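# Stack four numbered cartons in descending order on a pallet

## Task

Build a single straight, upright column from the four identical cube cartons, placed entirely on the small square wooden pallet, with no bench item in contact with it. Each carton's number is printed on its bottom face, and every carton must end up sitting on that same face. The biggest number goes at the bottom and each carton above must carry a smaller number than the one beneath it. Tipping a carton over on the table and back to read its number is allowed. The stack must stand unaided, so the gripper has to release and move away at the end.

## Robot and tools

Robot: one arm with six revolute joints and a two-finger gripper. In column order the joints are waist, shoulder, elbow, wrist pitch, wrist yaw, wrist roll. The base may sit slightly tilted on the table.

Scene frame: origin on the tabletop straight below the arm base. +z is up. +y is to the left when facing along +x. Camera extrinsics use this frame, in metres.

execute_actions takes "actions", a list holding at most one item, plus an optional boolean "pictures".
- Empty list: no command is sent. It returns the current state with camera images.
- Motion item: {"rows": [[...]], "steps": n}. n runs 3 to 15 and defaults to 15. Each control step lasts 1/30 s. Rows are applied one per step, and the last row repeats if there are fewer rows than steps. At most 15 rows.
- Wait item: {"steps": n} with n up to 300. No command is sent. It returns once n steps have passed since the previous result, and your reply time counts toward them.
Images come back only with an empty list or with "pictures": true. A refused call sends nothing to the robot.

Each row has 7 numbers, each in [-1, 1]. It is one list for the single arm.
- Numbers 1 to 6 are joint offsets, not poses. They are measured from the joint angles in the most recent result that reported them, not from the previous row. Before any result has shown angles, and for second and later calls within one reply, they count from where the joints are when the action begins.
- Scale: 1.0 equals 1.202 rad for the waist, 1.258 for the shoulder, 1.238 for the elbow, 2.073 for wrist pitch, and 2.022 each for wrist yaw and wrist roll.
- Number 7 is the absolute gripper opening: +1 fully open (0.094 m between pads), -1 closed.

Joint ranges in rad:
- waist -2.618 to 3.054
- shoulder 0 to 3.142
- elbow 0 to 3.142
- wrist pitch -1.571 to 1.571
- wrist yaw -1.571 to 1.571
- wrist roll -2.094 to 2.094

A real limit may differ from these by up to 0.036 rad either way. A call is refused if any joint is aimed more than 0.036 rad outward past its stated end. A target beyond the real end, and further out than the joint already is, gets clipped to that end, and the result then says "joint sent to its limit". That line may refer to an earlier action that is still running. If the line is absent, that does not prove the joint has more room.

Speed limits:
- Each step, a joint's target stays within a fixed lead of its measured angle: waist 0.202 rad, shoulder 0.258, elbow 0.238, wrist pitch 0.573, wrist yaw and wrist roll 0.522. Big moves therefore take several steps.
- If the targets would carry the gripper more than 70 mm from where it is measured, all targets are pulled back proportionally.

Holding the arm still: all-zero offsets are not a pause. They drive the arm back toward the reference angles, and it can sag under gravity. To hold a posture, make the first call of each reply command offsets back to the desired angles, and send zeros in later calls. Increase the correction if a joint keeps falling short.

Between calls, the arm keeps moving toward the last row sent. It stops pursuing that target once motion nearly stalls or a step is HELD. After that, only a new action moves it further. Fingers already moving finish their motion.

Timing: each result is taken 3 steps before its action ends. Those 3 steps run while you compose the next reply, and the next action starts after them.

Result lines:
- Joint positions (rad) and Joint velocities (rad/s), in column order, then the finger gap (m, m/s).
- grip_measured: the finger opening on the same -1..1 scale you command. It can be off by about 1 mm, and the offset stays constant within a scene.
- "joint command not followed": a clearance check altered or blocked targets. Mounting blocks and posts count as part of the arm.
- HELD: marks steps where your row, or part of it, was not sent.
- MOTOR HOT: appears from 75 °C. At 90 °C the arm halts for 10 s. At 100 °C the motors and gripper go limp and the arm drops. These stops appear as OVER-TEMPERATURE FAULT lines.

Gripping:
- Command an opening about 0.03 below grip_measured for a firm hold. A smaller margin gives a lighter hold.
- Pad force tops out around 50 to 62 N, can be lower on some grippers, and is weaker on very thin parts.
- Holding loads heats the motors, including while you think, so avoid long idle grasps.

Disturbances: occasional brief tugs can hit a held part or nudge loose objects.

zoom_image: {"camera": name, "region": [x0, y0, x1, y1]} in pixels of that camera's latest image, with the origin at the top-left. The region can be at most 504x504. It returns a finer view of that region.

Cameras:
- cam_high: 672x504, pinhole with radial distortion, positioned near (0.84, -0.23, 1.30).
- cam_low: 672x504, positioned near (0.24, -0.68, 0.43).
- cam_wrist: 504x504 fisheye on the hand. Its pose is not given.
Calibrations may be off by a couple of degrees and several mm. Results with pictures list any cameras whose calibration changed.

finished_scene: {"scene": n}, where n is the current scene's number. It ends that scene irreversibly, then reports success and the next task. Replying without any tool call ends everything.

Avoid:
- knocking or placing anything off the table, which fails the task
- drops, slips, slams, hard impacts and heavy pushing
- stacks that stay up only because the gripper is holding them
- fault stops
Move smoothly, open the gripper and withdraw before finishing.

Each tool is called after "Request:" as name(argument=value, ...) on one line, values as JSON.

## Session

Request:
execute_actions(actions=[])

Scene clock: 0.00 s of 8408.00 s.
grip_measured=+1.000
Joint positions: [-0.347  1.457  0.323  0.242  0.898  1.154  0.094]
Joint velocities: [ 0.002 -0.007 -0.012  0.007 -0.037  0.037  0.   ]
Motor temperatures (°C, as the motors report them): [23 22 24 22 21 22]

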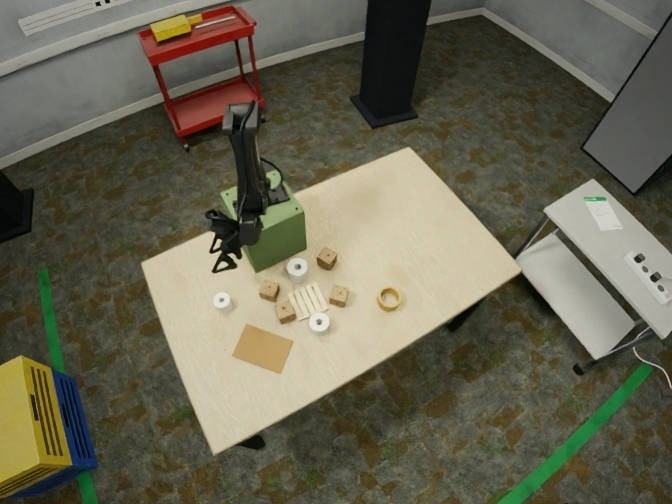

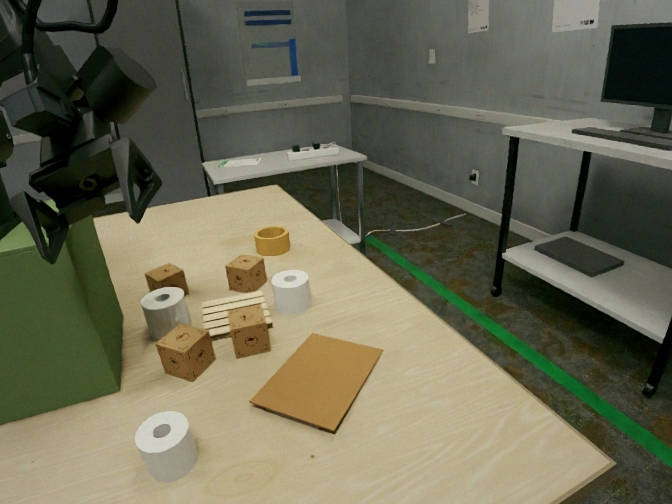

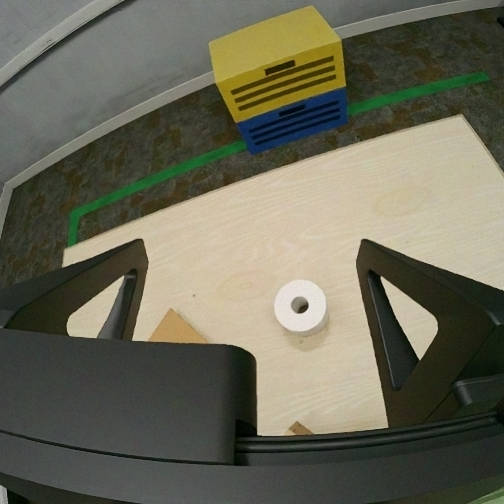

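Request:
zoom_image(camera="cam_low", region=[120, 220, 330, 400])

Request:
zoom_image(camera="cam_high", region=[230, 230, 380, 350])

Region (120, 220, 330, 400) of cam_low's 672x504 image, scaled by 2.400, with more detail than that image has; it fills the top 432 rows of this view, and the rest is white.

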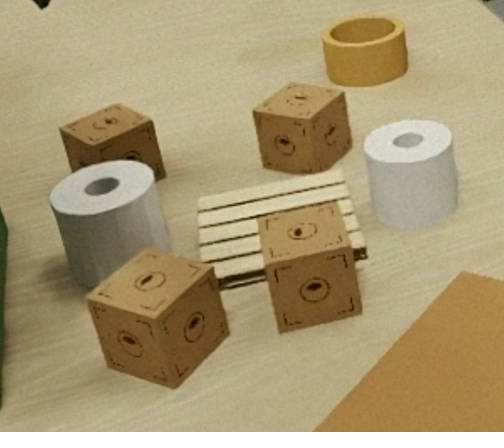

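Region (230, 230, 380, 350) of cam_high's 672x504 image, scaled by 3.360, with more detail than that image has; it fills the top 403 rows of this view, and the rest is white.

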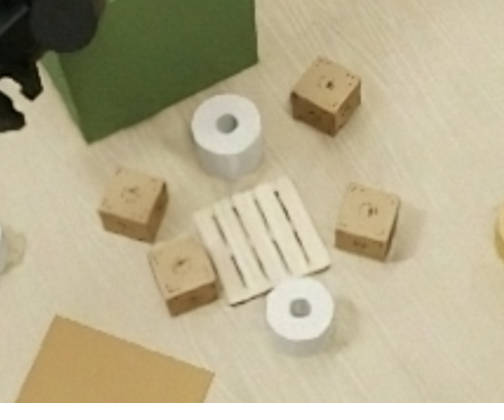

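Request:
execute_actions(actions=[{"rows":[[0,0.003,0.002,-0.001,-0.003,-0.002,1.0],[0.001,0.011,0.006,-0.003,-0.009,-0.007,0.98],[0.001,0.024,0.012,-0.007,-0.019,-0.015,0.96],[0.002,0.041,0.021,-0.012,-0.032,-0.026,0.94],[0.003,0.062,0.031,-0.018,-0.049,-0.039,0.92],[0.004,0.086,0.043,-0.025,-0.068,-0.055,0.9],[0.005,0.113,0.057,-0.032,-0.089,-0.072,0.88],[0.006,0.142,0.072,-0.041,-0.112,-0.09,0.86],[0.007,0.173,0.087,-0.05,-0.137,-0.11,0.84],[0.009,0.206,0.104,-0.059,-0.163,-0.131,0.82],[0.01,0.241,0.122,-0.069,-0.19,-0.153,0.8],[0.012,0.277,0.14,-0.079,-0.219,-0.176,0.78],[0.014,0.313,0.158,-0.09,-0.248,-0.199,0.76],[0.015,0.349,0.176,-0.1,-0.276,-0.222,0.74],[0.017,0.384,0.194,-0.11,-0.304,-0.244,0.72]],"steps":15}])

Scene clock: 1.70 s of 8408.00 s.
grip_measured=+0.790
Joint positions: [-0.346  1.717  0.439  0.172  0.638  0.954  0.084]
Joint velocities: [ 0.037  1.233  0.672 -0.418 -1.282 -0.974 -0.017]
Motor temperatures (°C, as the motors report them): [23 23 24 23 21 22]
Steps of this call (steps 1 to 39: nothing new was sent; steps 40 to 51: the first 12 steps of this action). Readings (joint positions):
40: [-0.347 1.457 0.323 0.242 0.896 1.154]
41: [-0.347 1.457 0.323 0.242 0.892 1.153]
43: [-0.347 1.465 0.323 0.242 0.876 1.143]
47: [-0.347 1.561 0.358 0.221 0.793 1.077]
51: the state above

Request:
execute_actions(actions=[{"rows":[[0.018,0.205,0.114,-0.084,-0.198,-0.163,0.7],[0.02,0.233,0.128,-0.092,-0.22,-0.181,0.7],[0.021,0.259,0.142,-0.1,-0.241,-0.198,0.7],[0.022,0.283,0.154,-0.107,-0.26,-0.213,0.7],[0.023,0.303,0.164,-0.112,-0.276,-0.226,0.7],[0.024,0.32,0.173,-0.117,-0.289,-0.236,0.7],[0.025,0.333,0.179,-0.121,-0.299,-0.244,0.7],[0.025,0.342,0.184,-0.123,-0.306,-0.25,0.7],[0.025,0.346,0.186,-0.125,-0.31,-0.253,0.7],[0.025,0.348,0.187,-0.125,-0.311,-0.254,0.7]],"steps":15}])

Request:
execute_actions(actions=[{"steps":10}], pictures=true)

Scene clock: 2.20 s of 8408.00 s.
grip_measured=+0.702
Joint positions: [-0.323  2.144  0.642 -0.051  0.063  0.492  0.08 ]
Joint velocities: [-0.002 -0.002  0.012 -0.212 -0.432 -0.359  0.   ]
Motor temperatures (°C, as the motors report them): [23 23 24 23 21 22]
Steps of this call (steps 1 to 3: the last 3 steps of your previous action; steps 4 to 15: the first 12 steps of this action). Readings (joint positions):
4: [-0.337 1.894 0.531 0.106 0.440 0.796]
5: [-0.334 1.936 0.551 0.089 0.391 0.756]
7: [-0.330 2.008 0.585 0.052 0.296 0.681]
11: [-0.324 2.113 0.630 -0.011 0.144 0.558]
15: the state above

Scene clock: 2.53 s of 8408.00 s.
grip_measured=+0.702
Joint positions: [-0.323  2.144  0.646 -0.067  0.018  0.452  0.08 ]
Joint velocities: [-0.002  0.002 -0.012 -0.007 -0.066  0.037  0.001]
Motor temperatures (°C, as the motors report them): [23 23 24 23 21 22]
Kept back: nothing.
Steps of this call (steps 1 to 3: the last 3 steps of your previous action; steps 4 to 10: the robot went on to your last target). Readings (joint positions):
1: [-0.323 2.144 0.642 -0.056 0.052 0.483]
2: [-0.323 2.144 0.643 -0.060 0.044 0.476]
4: [-0.323 2.144 0.645 -0.064 0.032 0.465]
8: [-0.323 2.144 0.646 -0.066 0.020 0.455]
10: the state above

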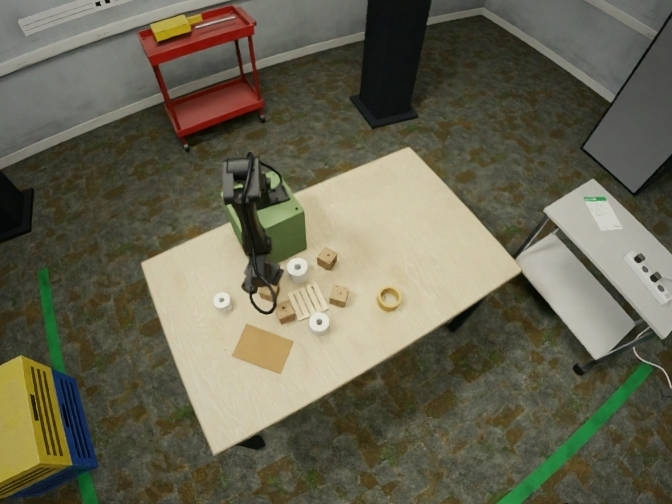

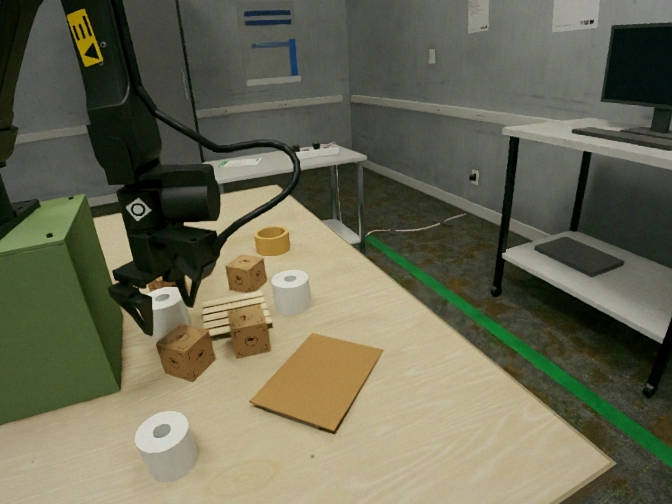

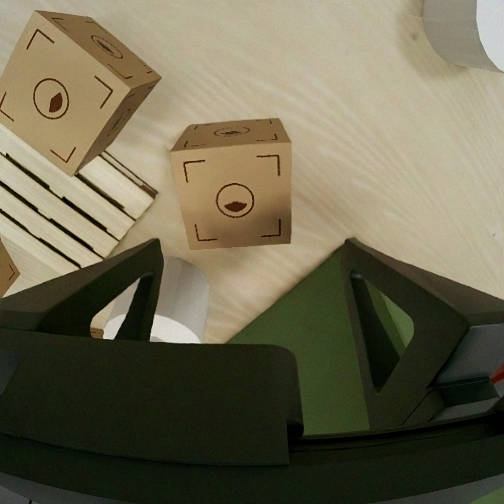

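Request:
execute_actions(actions=[{"rows":[[0.005,0.004,0.01,0.004,0,-0.003,0.7],[0.012,0.015,0.016,0.011,0,-0.006,0.7],[0.02,0.033,0.022,0.021,0,-0.009,0.7],[0.027,0.056,0.029,0.033,0,-0.011,0.7],[0.032,0.083,0.036,0.047,0,-0.011,0.7],[0.035,0.113,0.044,0.062,0,-0.011,0.7],[0.036,0.145,0.052,0.077,0,-0.011,0.7],[0.036,0.177,0.06,0.092,0,-0.011,0.7],[0.036,0.207,0.068,0.106,0,-0.011,0.7],[0.036,0.234,0.075,0.118,0,-0.011,0.7],[0.036,0.256,0.081,0.128,0,-0.011,0.7],[0.036,0.272,0.085,0.135,0,-0.011,0.7],[0.036,0.281,0.088,0.139,0,-0.011,0.7],[0.036,0.285,0.089,0.141,0,-0.011,0.7]],"steps":15}])

Request:
execute_actions(actions=[{"steps":13}], pictures=true)

Scene clock: 3.37 s of 8408.00 s.
grip_measured=+0.702
Joint positions: [-0.285  2.43   0.723  0.11   0.014  0.438  0.08 ]
Joint velocities: [-0.007  0.921  0.159  0.579  0.081 -0.022 -0.001]
Motor temperatures (°C, as the motors report them): [23 23 24 23 21 22]
Steps of this call (steps 1 to 13: the robot went on to your last target; steps 14 to 25: the first 12 steps of this action). Readings (joint positions):
14: [-0.323 2.144 0.646 -0.069 0.014 0.448]
15: [-0.322 2.144 0.646 -0.069 0.014 0.447]
17: [-0.315 2.156 0.649 -0.058 0.014 0.445]
21: [-0.289 2.275 0.687 0.015 0.014 0.440]
25: the state above

Scene clock: 3.80 s of 8408.00 s.
grip_measured=+0.702
Joint positions: [-0.285  2.498  0.729  0.197  0.014  0.437  0.08 ]
Joint velocities: [-0.007  0.002  0.002  0.007  0.007  0.066  0.001]
Motor temperatures (°C, as the motors report them): [23 23 24 23 21 22]
Kept back: nothing.
Steps of this call (steps 1 to 3: the last 3 steps of your previous action; steps 4 to 13: the robot went on to your last target). Readings (joint positions):
1: [-0.285 2.457 0.727 0.127 0.014 0.438]
2: [-0.285 2.478 0.729 0.140 0.014 0.438]
4: [-0.285 2.496 0.729 0.154 0.014 0.437]
8: [-0.285 2.498 0.729 0.181 0.014 0.437]
13: the state above

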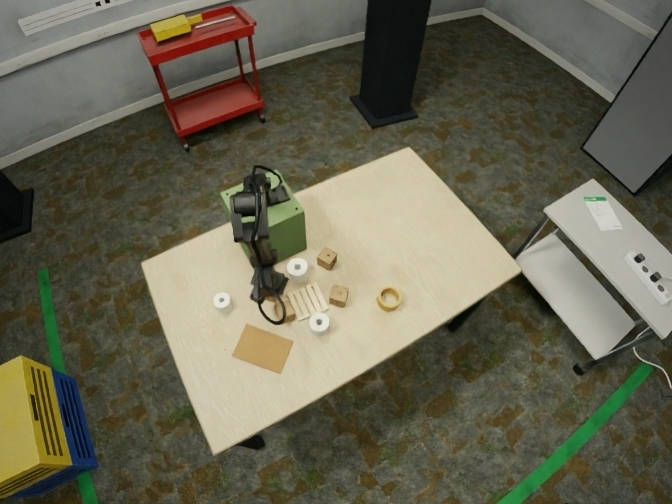

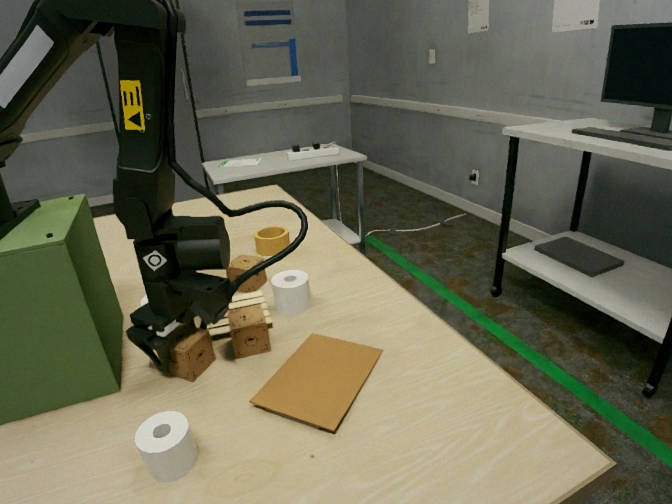

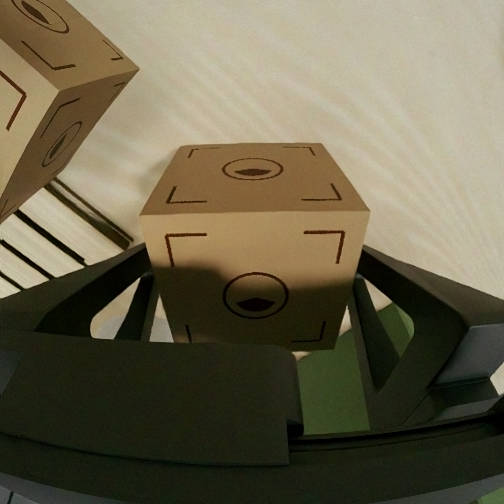

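Request:
execute_actions(actions=[{"rows":[[0,0,0.004,0,0,0,0.6],[0,0,0.004,0,0,0,0.5],[0,0,0.004,0,0,0,0.41],[0,0,0.004,0,0,0,0.34],[0,0,0.004,0,0,0,0.29],[0,0,0.004,0,0,0,0.25],[0,0,0.004,0,0,0,0.22],[0,0,0.004,0,0,0,0.19],[0,0,0.004,0,0,0,0.17]],"steps":13}])

Scene clock: 4.23 s of 8408.00 s.
grip_measured=+0.218
Joint positions: [-0.285  2.498  0.729  0.2    0.014  0.437  0.057]
Joint velocities: [-0.002  0.002  0.007 -0.007 -0.051 -0.007 -0.   ]
Motor temperatures (°C, as the motors report them): [23 23 24 23 21 22]
Steps of this call (steps 1 to 3: the robot went on to your last target; steps 4 to 13: the first 10 steps of this action). Readings (joint positions):
4: [-0.285 2.498 0.729 0.200 0.014 0.437]
5: [-0.285 2.498 0.729 0.200 0.014 0.437]
7: [-0.285 2.498 0.729 0.200 0.014 0.437]
11: [-0.285 2.498 0.729 0.200 0.014 0.437]
13: the state above

Request:
execute_actions(actions=[{"rows":[[0,-0.006,0.004,-0.004,0,0,0.17],[0,-0.02,0.004,-0.013,0,0,0.17],[0,-0.04,0.004,-0.026,0,0,0.17],[0,-0.064,0.004,-0.041,0.01,0,0.17],[0,-0.09,0.004,-0.057,0.035,0,0.17],[0,-0.114,0.004,-0.072,0.075,0,0.17],[0,-0.134,0.004,-0.085,0.13,0,0.17],[0,-0.149,0.004,-0.094,0.195,0,0.17],[0,-0.157,0.004,-0.099,0.27,0,0.17],[0,-0.16,0.004,-0.1,0.35,0,0.17],[0,-0.16,0.004,-0.1,0.425,0,0.17],[0,-0.16,0.004,-0.1,0.49,0,0.17],[0,-0.16,0.004,-0.1,0.54,0,0.17],[0,-0.16,0.004,-0.1,0.575,0,0.17],[0,-0.16,0.004,-0.1,0.59,0,0.17]],"steps":15}])

Request:
execute_actions(actions=[{"steps":14}], pictures=true)

Scene clock: 4.87 s of 8408.00 s.
grip_measured=+0.219
Joint positions: [-0.285  2.308  0.729  0.06   0.496  0.437  0.057]
Joint velocities: [-0.007 -0.154  0.002 -0.095  2.718  0.022  0.   ]
Motor temperatures (°C, as the motors report them): [23 23 24 23 21 22]
Steps of this call (steps 1 to 3: the last 3 steps of your previous action; steps 4 to 7: the robot went on to your last target; steps 8 to 19: the first 12 steps of this action). Readings (joint positions):
8: [-0.285 2.498 0.729 0.200 0.014 0.437]
9: [-0.285 2.498 0.729 0.199 0.014 0.437]
11: [-0.285 2.485 0.729 0.178 0.014 0.437]
15: [-0.285 2.385 0.729 0.091 0.135 0.437]
19: the state above

Scene clock: 5.33 s of 8408.00 s.
grip_measured=+0.219
Joint positions: [-0.285  2.306  0.729  0.012  1.141  0.436  0.057]
Joint velocities: [ 0.012  0.007 -0.007 -0.081  0.256 -0.037 -0.001]
Motor temperatures (°C, as the motors report them): [23 23 24 23 21 22]
Kept back: nothing.
Steps of this call (steps 1 to 3: the last 3 steps of your previous action; steps 4 to 14: the robot went on to your last target). Readings (joint positions):
1: [-0.285 2.306 0.729 0.056 0.593 0.437]
2: [-0.285 2.306 0.729 0.050 0.690 0.437]
4: [-0.285 2.306 0.729 0.031 0.865 0.437]
8: [-0.285 2.306 0.729 0.018 1.052 0.437]
14: the state above

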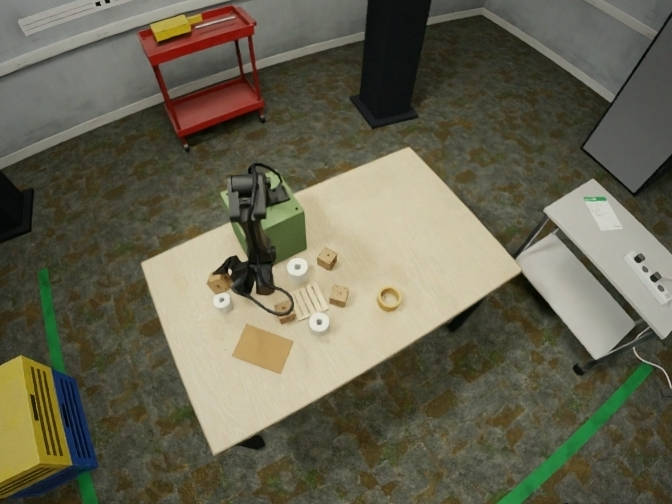

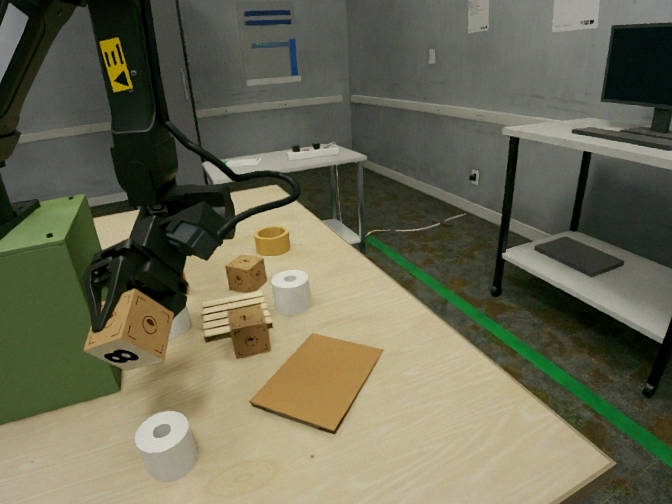

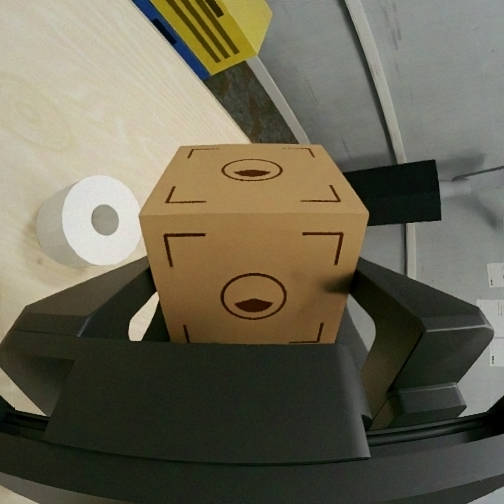

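Request:
zoom_image(camera="cam_low", region=[70, 320, 180, 385])

Region (70, 320, 180, 385) of cam_low's 672x504 image, scaled by 4.582, with more detail than that image has; it fills the top 298 rows of this view, and the rest is white.

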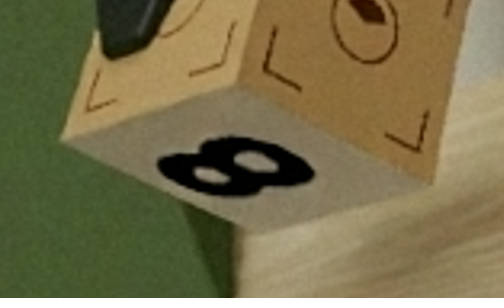

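Request:
execute_actions(actions=[{"rows":[[0.005,-0.002,0.008,-0.003,0.01,-0.002,0.17],[0.019,-0.006,0.02,-0.01,-0.015,-0.007,0.17],[0.042,-0.012,0.038,-0.022,-0.05,-0.015,0.17],[0.072,-0.019,0.06,-0.038,-0.095,-0.026,0.17],[0.107,-0.026,0.085,-0.056,-0.15,-0.039,0.17],[0.145,-0.033,0.11,-0.075,-0.21,-0.053,0.17],[0.185,-0.039,0.134,-0.094,-0.275,-0.068,0.17],[0.226,-0.044,0.156,-0.111,-0.34,-0.083,0.17],[0.264,-0.048,0.175,-0.126,-0.4,-0.097,0.17],[0.299,-0.051,0.19,-0.139,-0.455,-0.11,0.17],[0.329,-0.053,0.2,-0.148,-0.5,-0.121,0.17],[0.352,-0.055,0.205,-0.154,-0.533,-0.129,0.17],[0.366,-0.055,0.208,-0.157,-0.554,-0.134,0.17],[0.371,-0.055,0.208,-0.158,-0.562,-0.136,0.17]],"steps":15}])

Request:
execute_actions(actions=[{"steps":18}], pictures=true)

Scene clock: 6.37 s of 8408.00 s.
grip_measured=+0.219
Joint positions: [ 0.036  2.282  0.926 -0.157  0.537  0.288  0.057]
Joint velocities: [ 1.116 -0.173  0.51  -0.359 -2.264 -0.535 -0.001]
Motor temperatures (°C, as the motors report them): [23 23 24 23 21 22]
Steps of this call (steps 1 to 19: the robot went on to your last target; steps 20 to 31: the first 12 steps of this action). Readings (joint positions):
20: [-0.285 2.306 0.729 0.010 1.165 0.435]
21: [-0.284 2.306 0.729 0.010 1.153 0.433]
23: [-0.264 2.306 0.741 -0.014 1.097 0.420]
27: [-0.129 2.303 0.835 -0.099 0.844 0.362]
31: the state above

Scene clock: 6.97 s of 8408.00 s.
grip_measured=+0.218
Joint positions: [ 0.168  2.253  0.974 -0.297  0.018  0.17   0.057]
Joint velocities: [-0.002 -0.002 -0.002 -0.007 -0.154 -0.081  0.   ]
Motor temperatures (°C, as the motors report them): [23 23 24 23 21 22]
Kept back: nothing.
Steps of this call (steps 1 to 3: the last 3 steps of your previous action; steps 4 to 18: the robot went on to your last target). Readings (joint positions):
1: [0.073 2.275 0.943 -0.171 0.454 0.269]
2: [0.109 2.269 0.957 -0.186 0.366 0.249]
4: [0.163 2.258 0.972 -0.211 0.223 0.217]
8: [0.180 2.253 0.974 -0.257 0.082 0.186]
18: the state above

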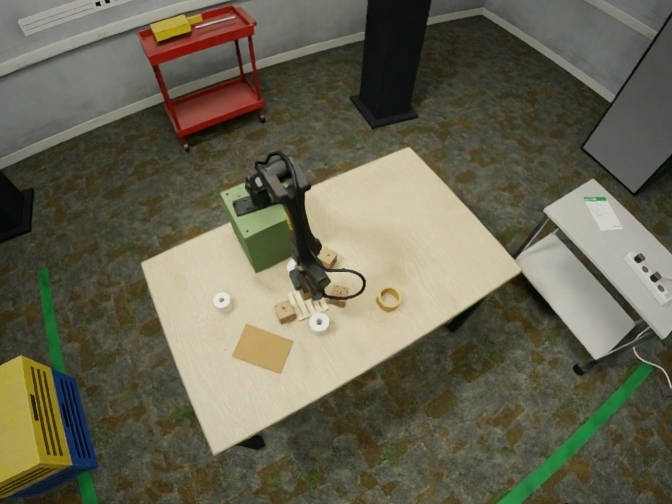

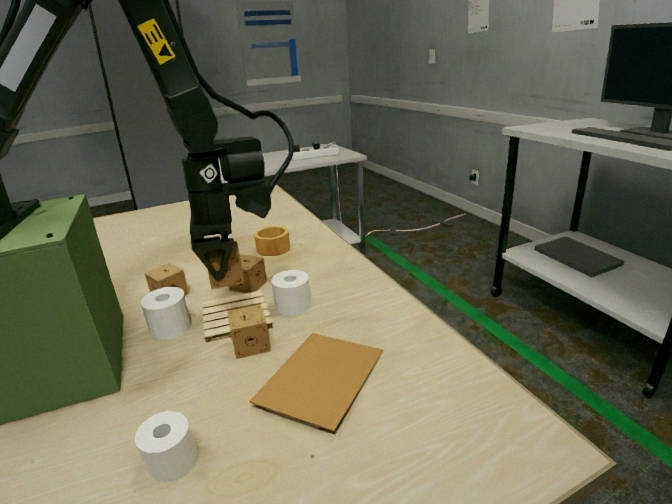

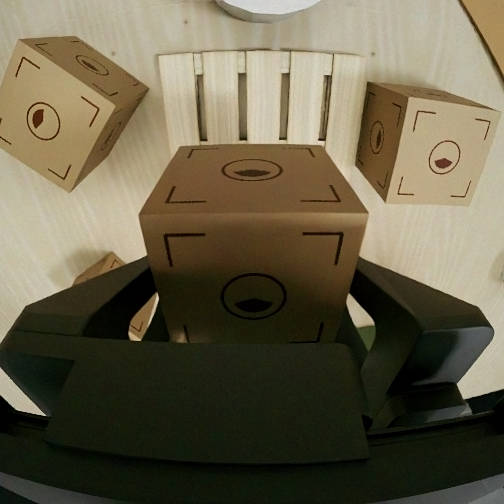

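Request:
execute_actions(actions=[{"rows":[[-0.003,0.003,0.01,0.004,0,0,0.17],[-0.006,0.01,0.016,0.01,0,0,0.17],[-0.009,0.021,0.022,0.018,0,0,0.17],[-0.012,0.036,0.028,0.027,0,0,0.17],[-0.012,0.053,0.034,0.037,0,0,0.17],[-0.012,0.072,0.04,0.047,0,0,0.17],[-0.012,0.092,0.045,0.057,0,0,0.17],[-0.012,0.112,0.05,0.067,0,0,0.17],[-0.012,0.131,0.054,0.076,0,0,0.17],[-0.012,0.148,0.057,0.084,0,0,0.17],[-0.012,0.163,0.059,0.09,0,0,0.17],[-0.012,0.173,0.06,0.094,0,0,0.17],[-0.012,0.179,0.061,0.096,0,0,0.17],[-0.012,0.182,0.061,0.097,0,0,0.17]],"steps":15}])

Request:
execute_actions(actions=[{"steps":13}], pictures=true)

Scene clock: 7.70 s of 8408.00 s.
grip_measured=+0.218
Joint positions: [ 0.161  2.429  1.025 -0.172  0.011  0.169  0.057]
Joint velocities: [-0.007  0.618  0.042  0.491 -0.007  0.022 -0.   ]
Motor temperatures (°C, as the motors report them): [23 23 24 23 21 22]
Steps of this call (steps 1 to 10: the robot went on to your last target; steps 11 to 22: the first 12 steps of this action). Readings (joint positions):
11: [0.168 2.253 0.974 -0.299 0.011 0.169]
12: [0.168 2.253 0.974 -0.299 0.011 0.169]
14: [0.167 2.259 0.976 -0.292 0.011 0.169]
18: [0.162 2.330 1.005 -0.242 0.011 0.169]
22: the state above

Scene clock: 8.13 s of 8408.00 s.
grip_measured=+0.218
Joint positions: [ 0.161  2.484  1.025 -0.123  0.011  0.169  0.057]
Joint velocities: [-0.012  0.002  0.022 -0.022  0.022 -0.037 -0.001]
Motor temperatures (°C, as the motors report them): [23 23 24 23 21 22]
Kept back: nothing.
Steps of this call (steps 1 to 3: the last 3 steps of your previous action; steps 4 to 13: the robot went on to your last target). Readings (joint positions):
1: [0.161 2.449 1.025 -0.160 0.011 0.169]
2: [0.161 2.464 1.025 -0.154 0.011 0.169]
4: [0.161 2.482 1.025 -0.149 0.011 0.169]
8: [0.161 2.484 1.025 -0.135 0.011 0.169]
13: the state above

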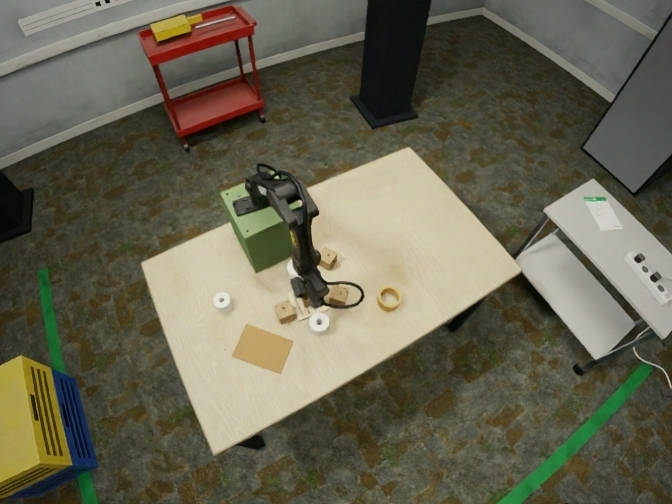

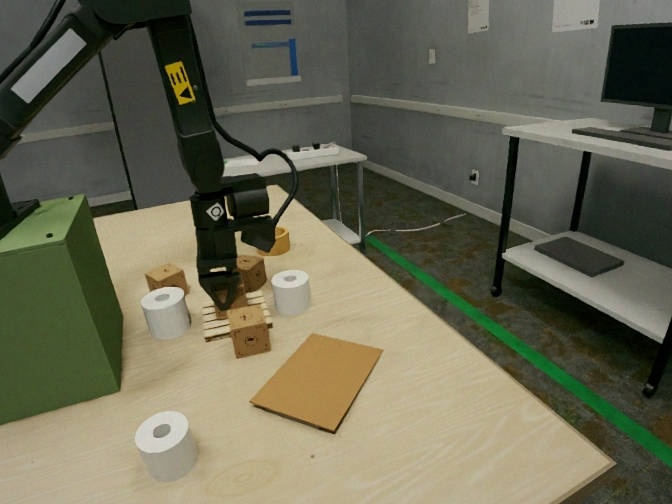

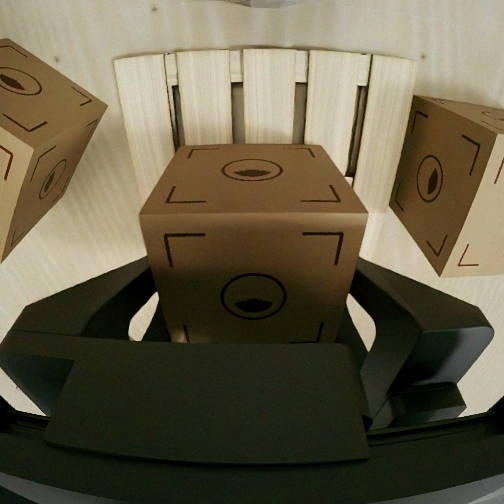

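Request:
execute_actions(actions=[{"rows":[[-0.005,0,0.012,0.006,0,0,0.17],[-0.01,0,0.022,0.01,0,0,0.17],[-0.014,0,0.03,0.013,0,0,0.17],[-0.017,0,0.036,0.015,0,0,0.17],[-0.017,0.004,0.04,0.015,0,0,0.17],[-0.017,0.008,0.04,0.015,0,0,0.17],[-0.017,0.012,0.04,0.015,0,0,0.17],[-0.017,0.015,0.04,0.015,0,0,0.17],[-0.017,0.018,0.04,0.015,0,0,0.17],[-0.017,0.02,0.04,0.015,0,0,0.17],[-0.017,0.022,0.04,0.015,0,0,0.17],[-0.017,0.024,0.04,0.015,0,0,0.17]],"steps":15}])

Request:
execute_actions(actions=[{"steps":8}], pictures=true)

Scene clock: 8.73 s of 8408.00 s.
grip_measured=+0.218
Joint positions: [ 0.147  2.486  1.053 -0.11   0.011  0.169  0.057]
Joint velocities: [-0.002  0.051  0.002  0.007  0.037  0.051  0.   ]
Motor temperatures (°C, as the motors report them): [23 24 24 23 21 22]
Steps of this call (steps 1 to 6: the robot went on to your last target; steps 7 to 18: the first 12 steps of this action). Readings (joint positions):
7: [0.161 2.484 1.025 -0.120 0.011 0.169]
8: [0.161 2.484 1.025 -0.120 0.011 0.169]
10: [0.158 2.484 1.029 -0.120 0.011 0.169]
14: [0.148 2.484 1.048 -0.116 0.011 0.169]
18: the state above

Scene clock: 9.00 s of 8408.00 s.
grip_measured=+0.218
Joint positions: [ 0.147  2.503  1.053 -0.109  0.011  0.169  0.057]
Joint velocities: [ 0.002 -0.007 -0.002 -0.007  0.051  0.007 -0.   ]
Motor temperatures (°C, as the motors report them): [23 24 24 23 21 22]
Kept back: nothing.
Steps of this call (steps 1 to 3: the last 3 steps of your previous action; steps 4 to 8: the robot went on to your last target). Readings (joint positions):
1: [0.147 2.488 1.053 -0.109 0.011 0.169]
2: [0.147 2.492 1.053 -0.109 0.011 0.169]
4: [0.147 2.499 1.053 -0.109 0.011 0.169]
8: the state above

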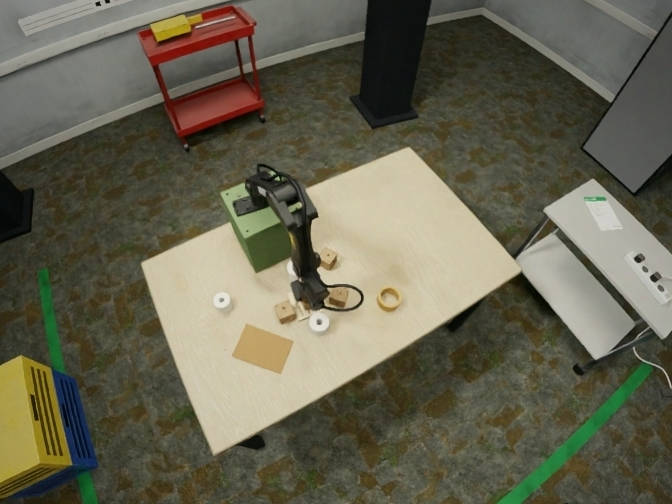

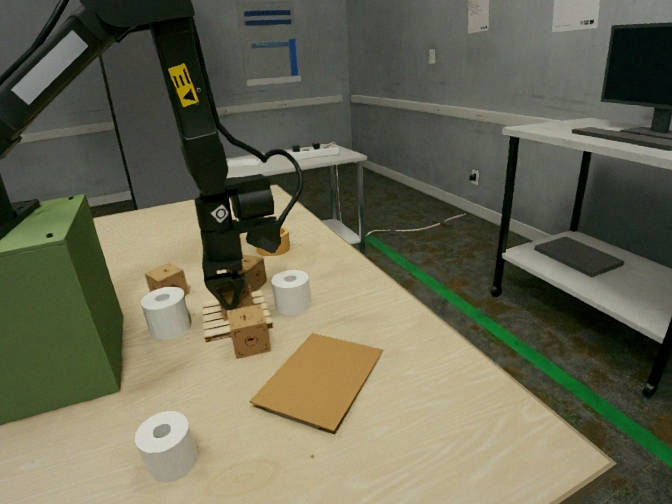

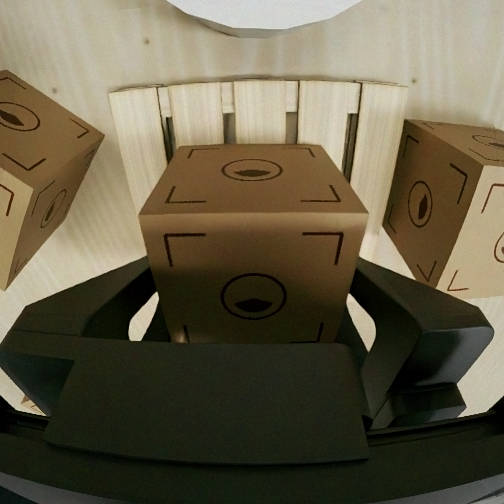

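Request:
execute_actions(actions=[{"rows":[[0,0.008,0.006,0,0,0,0.17],[0,0.013,0.006,0,0,0,0.17],[0,0.017,0.006,0,0,0,0.17],[0,0.02,0.006,0,0,0,0.17],[0,0.022,0.006,0,0,0,0.17],[0,0.024,0.006,0,0,0,0.17]],"steps":14}])

Scene clock: 9.50 s of 8408.00 s.
grip_measured=+0.218
Joint positions: [ 0.147  2.505  1.053 -0.109  0.011  0.169  0.057]
Joint velocities: [-0.002  0.002  0.007  0.037 -0.066 -0.022  0.   ]
Motor temperatures (°C, as the motors report them): [23 24 24 23 21 22]
Steps of this call (steps 1 to 4: the robot went on to your last target; steps 5 to 15: the first 11 steps of this action). Readings (joint positions):
5: [0.147 2.503 1.053 -0.109 0.011 0.169]
6: [0.147 2.503 1.053 -0.109 0.011 0.169]
8: [0.147 2.504 1.053 -0.109 0.011 0.169]
12: [0.147 2.505 1.053 -0.109 0.011 0.169]
15: the state above

Request:
execute_actions(actions=[{"rows":[[0,0,0.005,0,0,0,0.22],[0,0,0.005,0,0,0,0.28],[0,0,0.005,0,0,0,0.36],[0,0,0.005,0,0,0,0.44],[0,0,0.005,0,0,0,0.5],[0,-0.004,0.005,-0.004,0,0,0.5],[0,-0.014,0.007,-0.012,0,0,0.5],[0,-0.03,0.011,-0.024,0,0,0.5],[0,-0.05,0.017,-0.039,0,0,0.5],[0,-0.072,0.024,-0.056,0,0,0.5],[0,-0.093,0.031,-0.073,0,0,0.5],[0,-0.111,0.038,-0.088,0,0,0.5],[0,-0.124,0.043,-0.1,0,0,0.5],[0,-0.132,0.046,-0.107,0,0,0.5],[0,-0.135,0.047,-0.11,0,0,0.5]],"steps":15}])

Scene clock: 10.37 s of 8408.00 s.
grip_measured=+0.498
Joint positions: [ 0.147  2.449  1.054 -0.194  0.011  0.169  0.07 ]
Joint velocities: [ 0.002 -0.667  0.061 -0.813  0.022 -0.007  0.002]
Motor temperatures (°C, as the motors report them): [23 24 24 23 21 22]
Steps of this call (steps 1 to 3: the last 3 steps of your previous action; steps 4 to 14: the robot went on to your last target; steps 15 to 26: the first 12 steps of this action). Readings (joint positions):
15: [0.147 2.505 1.053 -0.109 0.011 0.169]
16: [0.147 2.505 1.053 -0.109 0.011 0.169]
18: [0.147 2.505 1.053 -0.109 0.011 0.169]
22: [0.147 2.504 1.053 -0.114 0.011 0.169]
26: the state above

Request:
execute_actions(actions=[{"rows":[[0,-0.091,0.046,-0.069,0,0,0.5],[-0.003,-0.091,0.046,-0.069,0,-0.002,0.5],[-0.013,-0.091,0.046,-0.069,0,-0.008,0.5],[-0.03,-0.091,0.046,-0.069,0,-0.018,0.5],[-0.052,-0.091,0.046,-0.069,0,-0.032,0.5],[-0.079,-0.091,0.046,-0.069,0,-0.048,0.5],[-0.108,-0.091,0.046,-0.069,0,-0.066,0.5],[-0.137,-0.091,0.046,-0.069,0,-0.084,0.5],[-0.166,-0.091,0.046,-0.069,0,-0.101,0.5],[-0.192,-0.091,0.046,-0.069,0,-0.117,0.5],[-0.214,-0.091,0.046,-0.069,0,-0.13,0.5],[-0.23,-0.091,0.046,-0.069,0,-0.14,0.5],[-0.24,-0.091,0.046,-0.069,0,-0.146,0.5],[-0.243,-0.091,0.046,-0.069,0,-0.148,0.5]],"steps":15}])

Request:
execute_actions(actions=[{"steps":14}], pictures=true)

Scene clock: 10.93 s of 8408.00 s.
grip_measured=+0.498
Joint positions: [-0.083  2.338  1.1   -0.309  0.005 -0.004  0.07 ]
Joint velocities: [-1.048  0.017 -0.027 -0.022  0.081 -0.637 -0.001]
Motor temperatures (°C, as the motors report them): [23 24 24 23 21 22]
Steps of this call (steps 1 to 3: the last 3 steps of your previous action; steps 4 to 5: the robot went on to your last target; steps 6 to 17: the first 12 steps of this action). Readings (joint positions):
6: [0.147 2.342 1.096 -0.276 0.011 0.169]
7: [0.147 2.339 1.099 -0.278 0.011 0.169]
9: [0.143 2.338 1.100 -0.284 0.011 0.162]
13: [0.069 2.338 1.100 -0.307 0.004 0.097]
17: the state above

Scene clock: 11.40 s of 8408.00 s.
grip_measured=+0.498
Joint positions: [-0.151  2.338  1.1   -0.32   0.018 -0.118  0.07 ]
Joint velocities: [-0.017 -0.012 -0.017 -0.051 -0.007 -0.081 -0.001]
Motor temperatures (°C, as the motors report them): [23 24 24 23 21 22]
Kept back: nothing.
Steps of this call (steps 1 to 3: the last 3 steps of your previous action; steps 4 to 14: the robot went on to your last target). Readings (joint positions):
1: [-0.116 2.338 1.100 -0.309 0.008 -0.026]
2: [-0.141 2.338 1.100 -0.310 0.012 -0.045]
4: [-0.166 2.338 1.100 -0.313 0.017 -0.072]
8: [-0.157 2.338 1.100 -0.318 0.018 -0.103]
14: the state above

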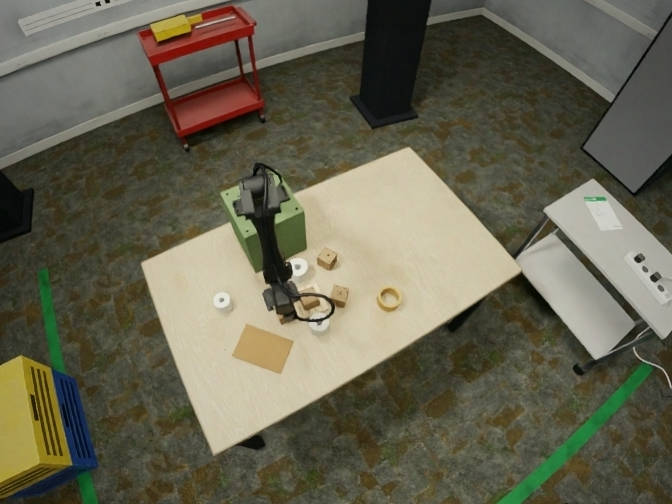

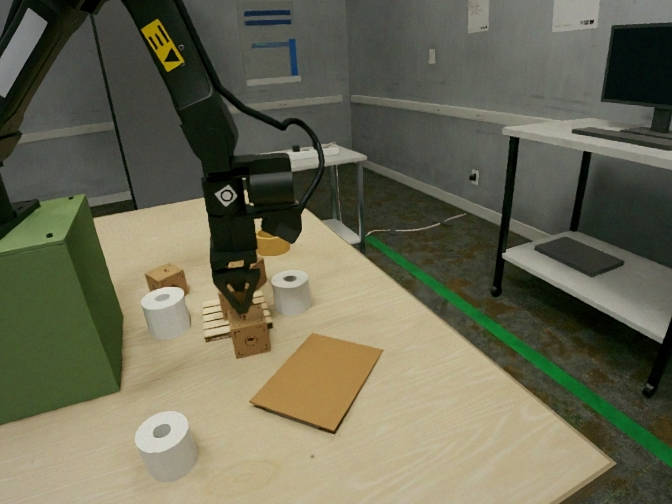

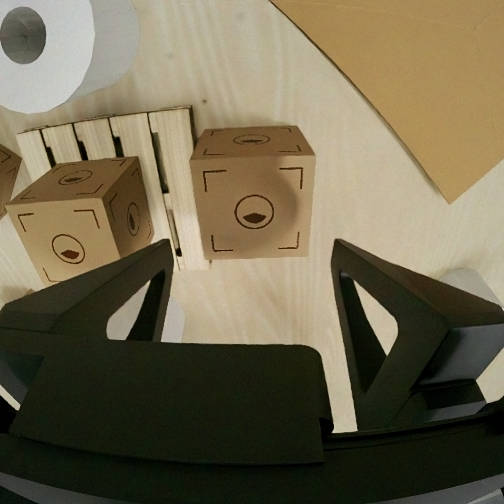

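Request:
execute_actions(actions=[{"rows":[[-0.003,0.003,0.005,0.003,0,-0.006,0.52],[-0.006,0.01,0.006,0.008,0,-0.012,0.54],[-0.009,0.021,0.008,0.015,0,-0.018,0.55],[-0.012,0.035,0.011,0.024,0,-0.022,0.55],[-0.012,0.051,0.014,0.034,0,-0.024,0.55],[-0.012,0.069,0.017,0.045,0,-0.024,0.55],[-0.012,0.088,0.02,0.057,0,-0.024,0.55],[-0.012,0.107,0.023,0.068,0,-0.024,0.55],[-0.012,0.125,0.026,0.079,0,-0.024,0.55],[-0.012,0.141,0.028,0.088,0,-0.024,0.55],[-0.012,0.155,0.03,0.095,0,-0.024,0.55],[-0.012,0.165,0.031,0.1,0,-0.024,0.55],[-0.012,0.171,0.032,0.103,0,-0.024,0.55],[-0.012,0.174,0.032,0.104,0,-0.024,0.55]],"steps":15}])

Request:
execute_actions(actions=[{"steps":13}], pictures=true)

Scene clock: 12.17 s of 8408.00 s.
grip_measured=+0.548
Joint positions: [-0.157  2.505  1.113 -0.192  0.018 -0.155  0.073]
Joint velocities: [ 0.002  0.647  0.002  0.359  0.022 -0.007 -0.   ]
Motor temperatures (°C, as the motors report them): [23 24 24 23 21 22]
Steps of this call (steps 1 to 11: the robot went on to your last target; steps 12 to 23: the first 12 steps of this action). Readings (joint positions):
12: [-0.151 2.338 1.100 -0.320 0.018 -0.123]
13: [-0.151 2.338 1.100 -0.320 0.018 -0.125]
15: [-0.151 2.341 1.100 -0.315 0.018 -0.134]
19: [-0.156 2.402 1.105 -0.260 0.018 -0.149]
23: the state above

Scene clock: 12.60 s of 8408.00 s.
grip_measured=+0.548
Joint positions: [-0.157  2.56   1.113 -0.133  0.018 -0.159  0.073]
Joint velocities: [-0.002 -0.002 -0.012 -0.022 -0.037  0.051 -0.   ]
Motor temperatures (°C, as the motors report them): [23 24 24 23 21 22]
Kept back: nothing.
Steps of this call (steps 1 to 3: the last 3 steps of your previous action; steps 4 to 13: the robot went on to your last target). Readings (joint positions):
1: [-0.157 2.525 1.113 -0.181 0.018 -0.156]
2: [-0.157 2.541 1.113 -0.173 0.018 -0.157]
4: [-0.157 2.559 1.113 -0.166 0.018 -0.158]
8: [-0.157 2.560 1.113 -0.144 0.018 -0.159]
13: the state above

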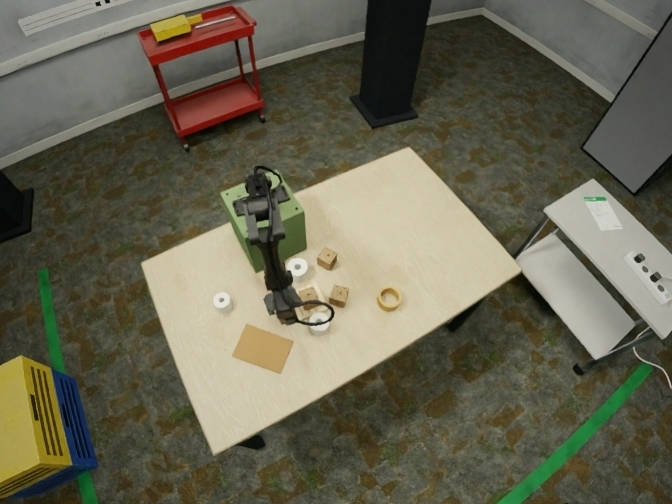

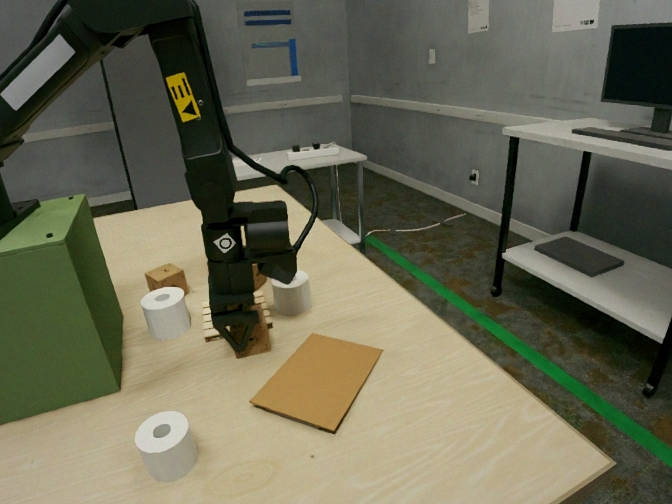

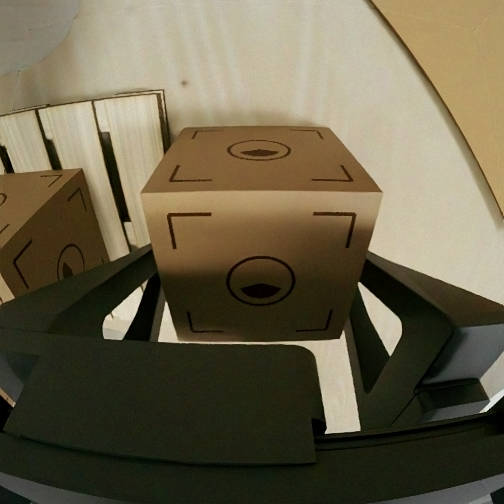

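Request:
execute_actions(actions=[{"rows":[[-0.004,0,0.01,0.008,0,0,0.55],[-0.008,0,0.018,0.014,0,0,0.55],[-0.01,0,0.024,0.018,0,0,0.55],[-0.01,0,0.027,0.02,0,0,0.55],[-0.01,0,0.027,0.02,0,0,0.55],[-0.01,0,0.027,0.02,0,0,0.5],[-0.01,0,0.027,0.02,0,0,0.43],[-0.01,0,0.027,0.02,0,0,0.36],[-0.01,0,0.027,0.02,0,0,0.3],[-0.01,0,0.027,0.02,0,0,0.26],[-0.01,0,0.027,0.02,0,0,0.23],[-0.01,0,0.027,0.02,0,0,0.2],[-0.01,0,0.027,0.02,0,0,0.17]],"steps":15}])

Request:
execute_actions(actions=[{"rows":[[0,-0.005,0.004,-0.004,0,0,0.17],[0,-0.016,0.004,-0.011,0,0,0.17],[0,-0.032,0.004,-0.021,0,0,0.17],[0,-0.051,0.004,-0.033,0.01,0,0.17],[0,-0.072,0.004,-0.046,0.035,0,0.17],[0,-0.092,0.004,-0.058,0.075,0,0.17],[0,-0.108,0.004,-0.068,0.13,0,0.17],[0,-0.12,0.004,-0.075,0.195,0,0.17],[0,-0.127,0.004,-0.079,0.27,0,0.17],[0,-0.13,0.004,-0.08,0.35,0,0.17],[0,-0.13,0.004,-0.08,0.425,0,0.17],[0,-0.13,0.004,-0.08,0.49,0,0.17],[0,-0.13,0.004,-0.08,0.54,0,0.17],[0,-0.13,0.004,-0.08,0.575,0,0.17],[0,-0.13,0.004,-0.08,0.59,0,0.17]],"steps":15}])

Request:
execute_actions(actions=[{"steps":14}], pictures=true)

Scene clock: 13.27 s of 8408.00 s.
grip_measured=+0.224
Joint positions: [-0.159  2.56   1.113 -0.117  0.019 -0.16   0.057]
Joint velocities: [-0.042 -0.017 -0.012 -0.051 -0.022  0.051 -0.012]
Motor temperatures (°C, as the motors report them): [23 24 24 23 21 22]
Steps of this call (steps 1 to 8: the robot went on to your last target; steps 9 to 20: the first 12 steps of this action). Readings (joint positions):
9: [-0.157 2.560 1.113 -0.128 0.018 -0.160]
10: [-0.157 2.560 1.113 -0.128 0.018 -0.160]
12: [-0.157 2.560 1.113 -0.126 0.018 -0.160]
16: [-0.157 2.560 1.113 -0.119 0.018 -0.160]
20: the state above

Scene clock: 13.77 s of 8408.00 s.
grip_measured=+0.222
Joint positions: [-0.161  2.414  1.113 -0.231  0.506 -0.16   0.057]
Joint velocities: [ 0.002 -0.256  0.017 -0.022  2.85   0.022  0.   ]
Motor temperatures (°C, as the motors report them): [23 24 24 23 21 22]
Steps of this call (steps 1 to 3: the last 3 steps of your previous action; steps 4 to 15: the first 12 steps of this action, its rows measured from where the robot was after step 3). Readings (joint positions):
3: [-0.161 2.560 1.113 -0.116 0.019 -0.160]
4: [-0.161 2.560 1.113 -0.116 0.019 -0.160]
5: [-0.161 2.560 1.113 -0.117 0.019 -0.160]
7: [-0.161 2.554 1.113 -0.130 0.020 -0.160]
11: [-0.161 2.486 1.113 -0.204 0.144 -0.160]
15: the state above

Scene clock: 14.23 s of 8408.00 s.
grip_measured=+0.222
Joint positions: [-0.161  2.406  1.113 -0.264  1.147 -0.161  0.057]
Joint velocities: [-0.012  0.007  0.007 -0.022  0.11  -0.022  0.   ]
Motor temperatures (°C, as the motors report them): [23 24 24 23 21 22]
Kept back: nothing.
Steps of this call (steps 1 to 3: the last 3 steps of your previous action; steps 4 to 14: the robot went on to your last target). Readings (joint positions):
1: [-0.161 2.408 1.113 -0.232 0.604 -0.160]
2: [-0.161 2.406 1.113 -0.234 0.702 -0.160]
4: [-0.161 2.406 1.113 -0.246 0.876 -0.160]
8: [-0.161 2.406 1.113 -0.259 1.060 -0.160]
14: the state above

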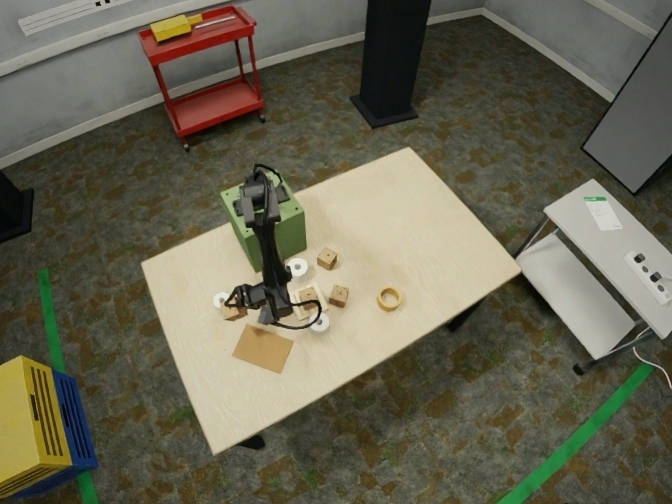

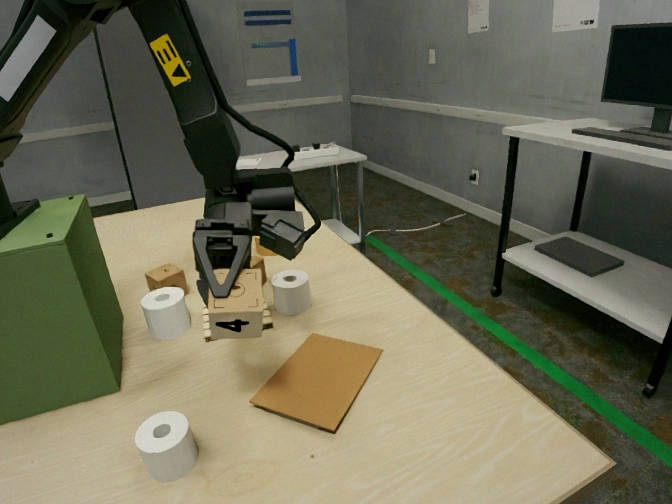

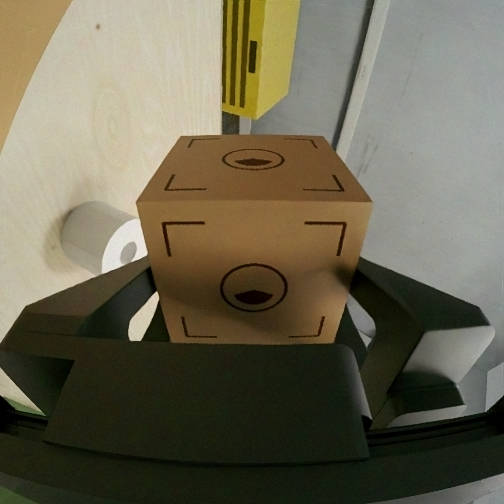

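Request:
execute_actions(actions=[{"rows":[[-0.002,0,0.004,0,0.0,0.002,0.17],[-0.006,0,0.004,0,-0.02,0.009,0.17],[-0.013,0,0.004,0,-0.055,0.019,0.17],[-0.022,0,0.004,0,-0.1,0.033,0.17],[-0.032,0,0.004,0,-0.155,0.049,0.17],[-0.043,0,0.004,0,-0.215,0.066,0.17],[-0.055,0,0.004,0,-0.28,0.084,0.17],[-0.068,0,0.004,0,-0.345,0.102,0.17],[-0.079,0.004,0.004,0.004,-0.405,0.119,0.17],[-0.089,0.012,0.004,0.01,-0.458,0.135,0.17],[-0.098,0.022,0.004,0.018,-0.502,0.149,0.17],[-0.105,0.034,0.004,0.027,-0.535,0.159,0.17],[-0.109,0.047,0.004,0.036,-0.555,0.166,0.17],[-0.111,0.06,0.004,0.045,-0.563,0.168,0.17],[-0.111,0.072,0.004,0.054,-0.563,0.168,0.17]],"steps":15}])

Request:
execute_actions(actions=[{"steps":12}])

Scene clock: 14.93 s of 8408.00 s.
grip_measured=+0.222
Joint positions: [-0.267  2.413  1.113 -0.258  0.431  0.037  0.057]
Joint velocities: [-0.388  0.154 -0.002  0.286 -2.586  0.784 -0.001]
Motor temperatures (°C, as the motors report them): [23 25 24 23 21 22]
Steps of this call (steps 1 to 9: the robot went on to your last target; steps 10 to 21: the first 12 steps of this action). Readings (joint positions):
10: [-0.161 2.406 1.113 -0.266 1.164 -0.162]
11: [-0.161 2.406 1.113 -0.266 1.152 -0.161]
13: [-0.164 2.406 1.113 -0.266 1.092 -0.149]
17: [-0.204 2.406 1.113 -0.266 0.810 -0.073]
21: the state above

Scene clock: 15.33 s of 8408.00 s.
grip_measured=+0.222
Joint positions: [-0.294  2.499  1.113 -0.187  0.038  0.161  0.057]
Joint velocities: [-0.012 -0.012  0.007  0.095 -0.198  0.037  0.   ]
Motor temperatures (°C, as the motors report them): [23 25 24 23 21 22]
Kept back: nothing.
Steps of this call (steps 1 to 3: the last 3 steps of your previous action; steps 4 to 12: the robot went on to your last target). Readings (joint positions):
1: [-0.279 2.422 1.113 -0.248 0.351 0.062]
2: [-0.288 2.434 1.113 -0.236 0.283 0.084]
4: [-0.294 2.464 1.113 -0.211 0.183 0.115]
8: [-0.294 2.499 1.113 -0.200 0.078 0.147]
12: the state above


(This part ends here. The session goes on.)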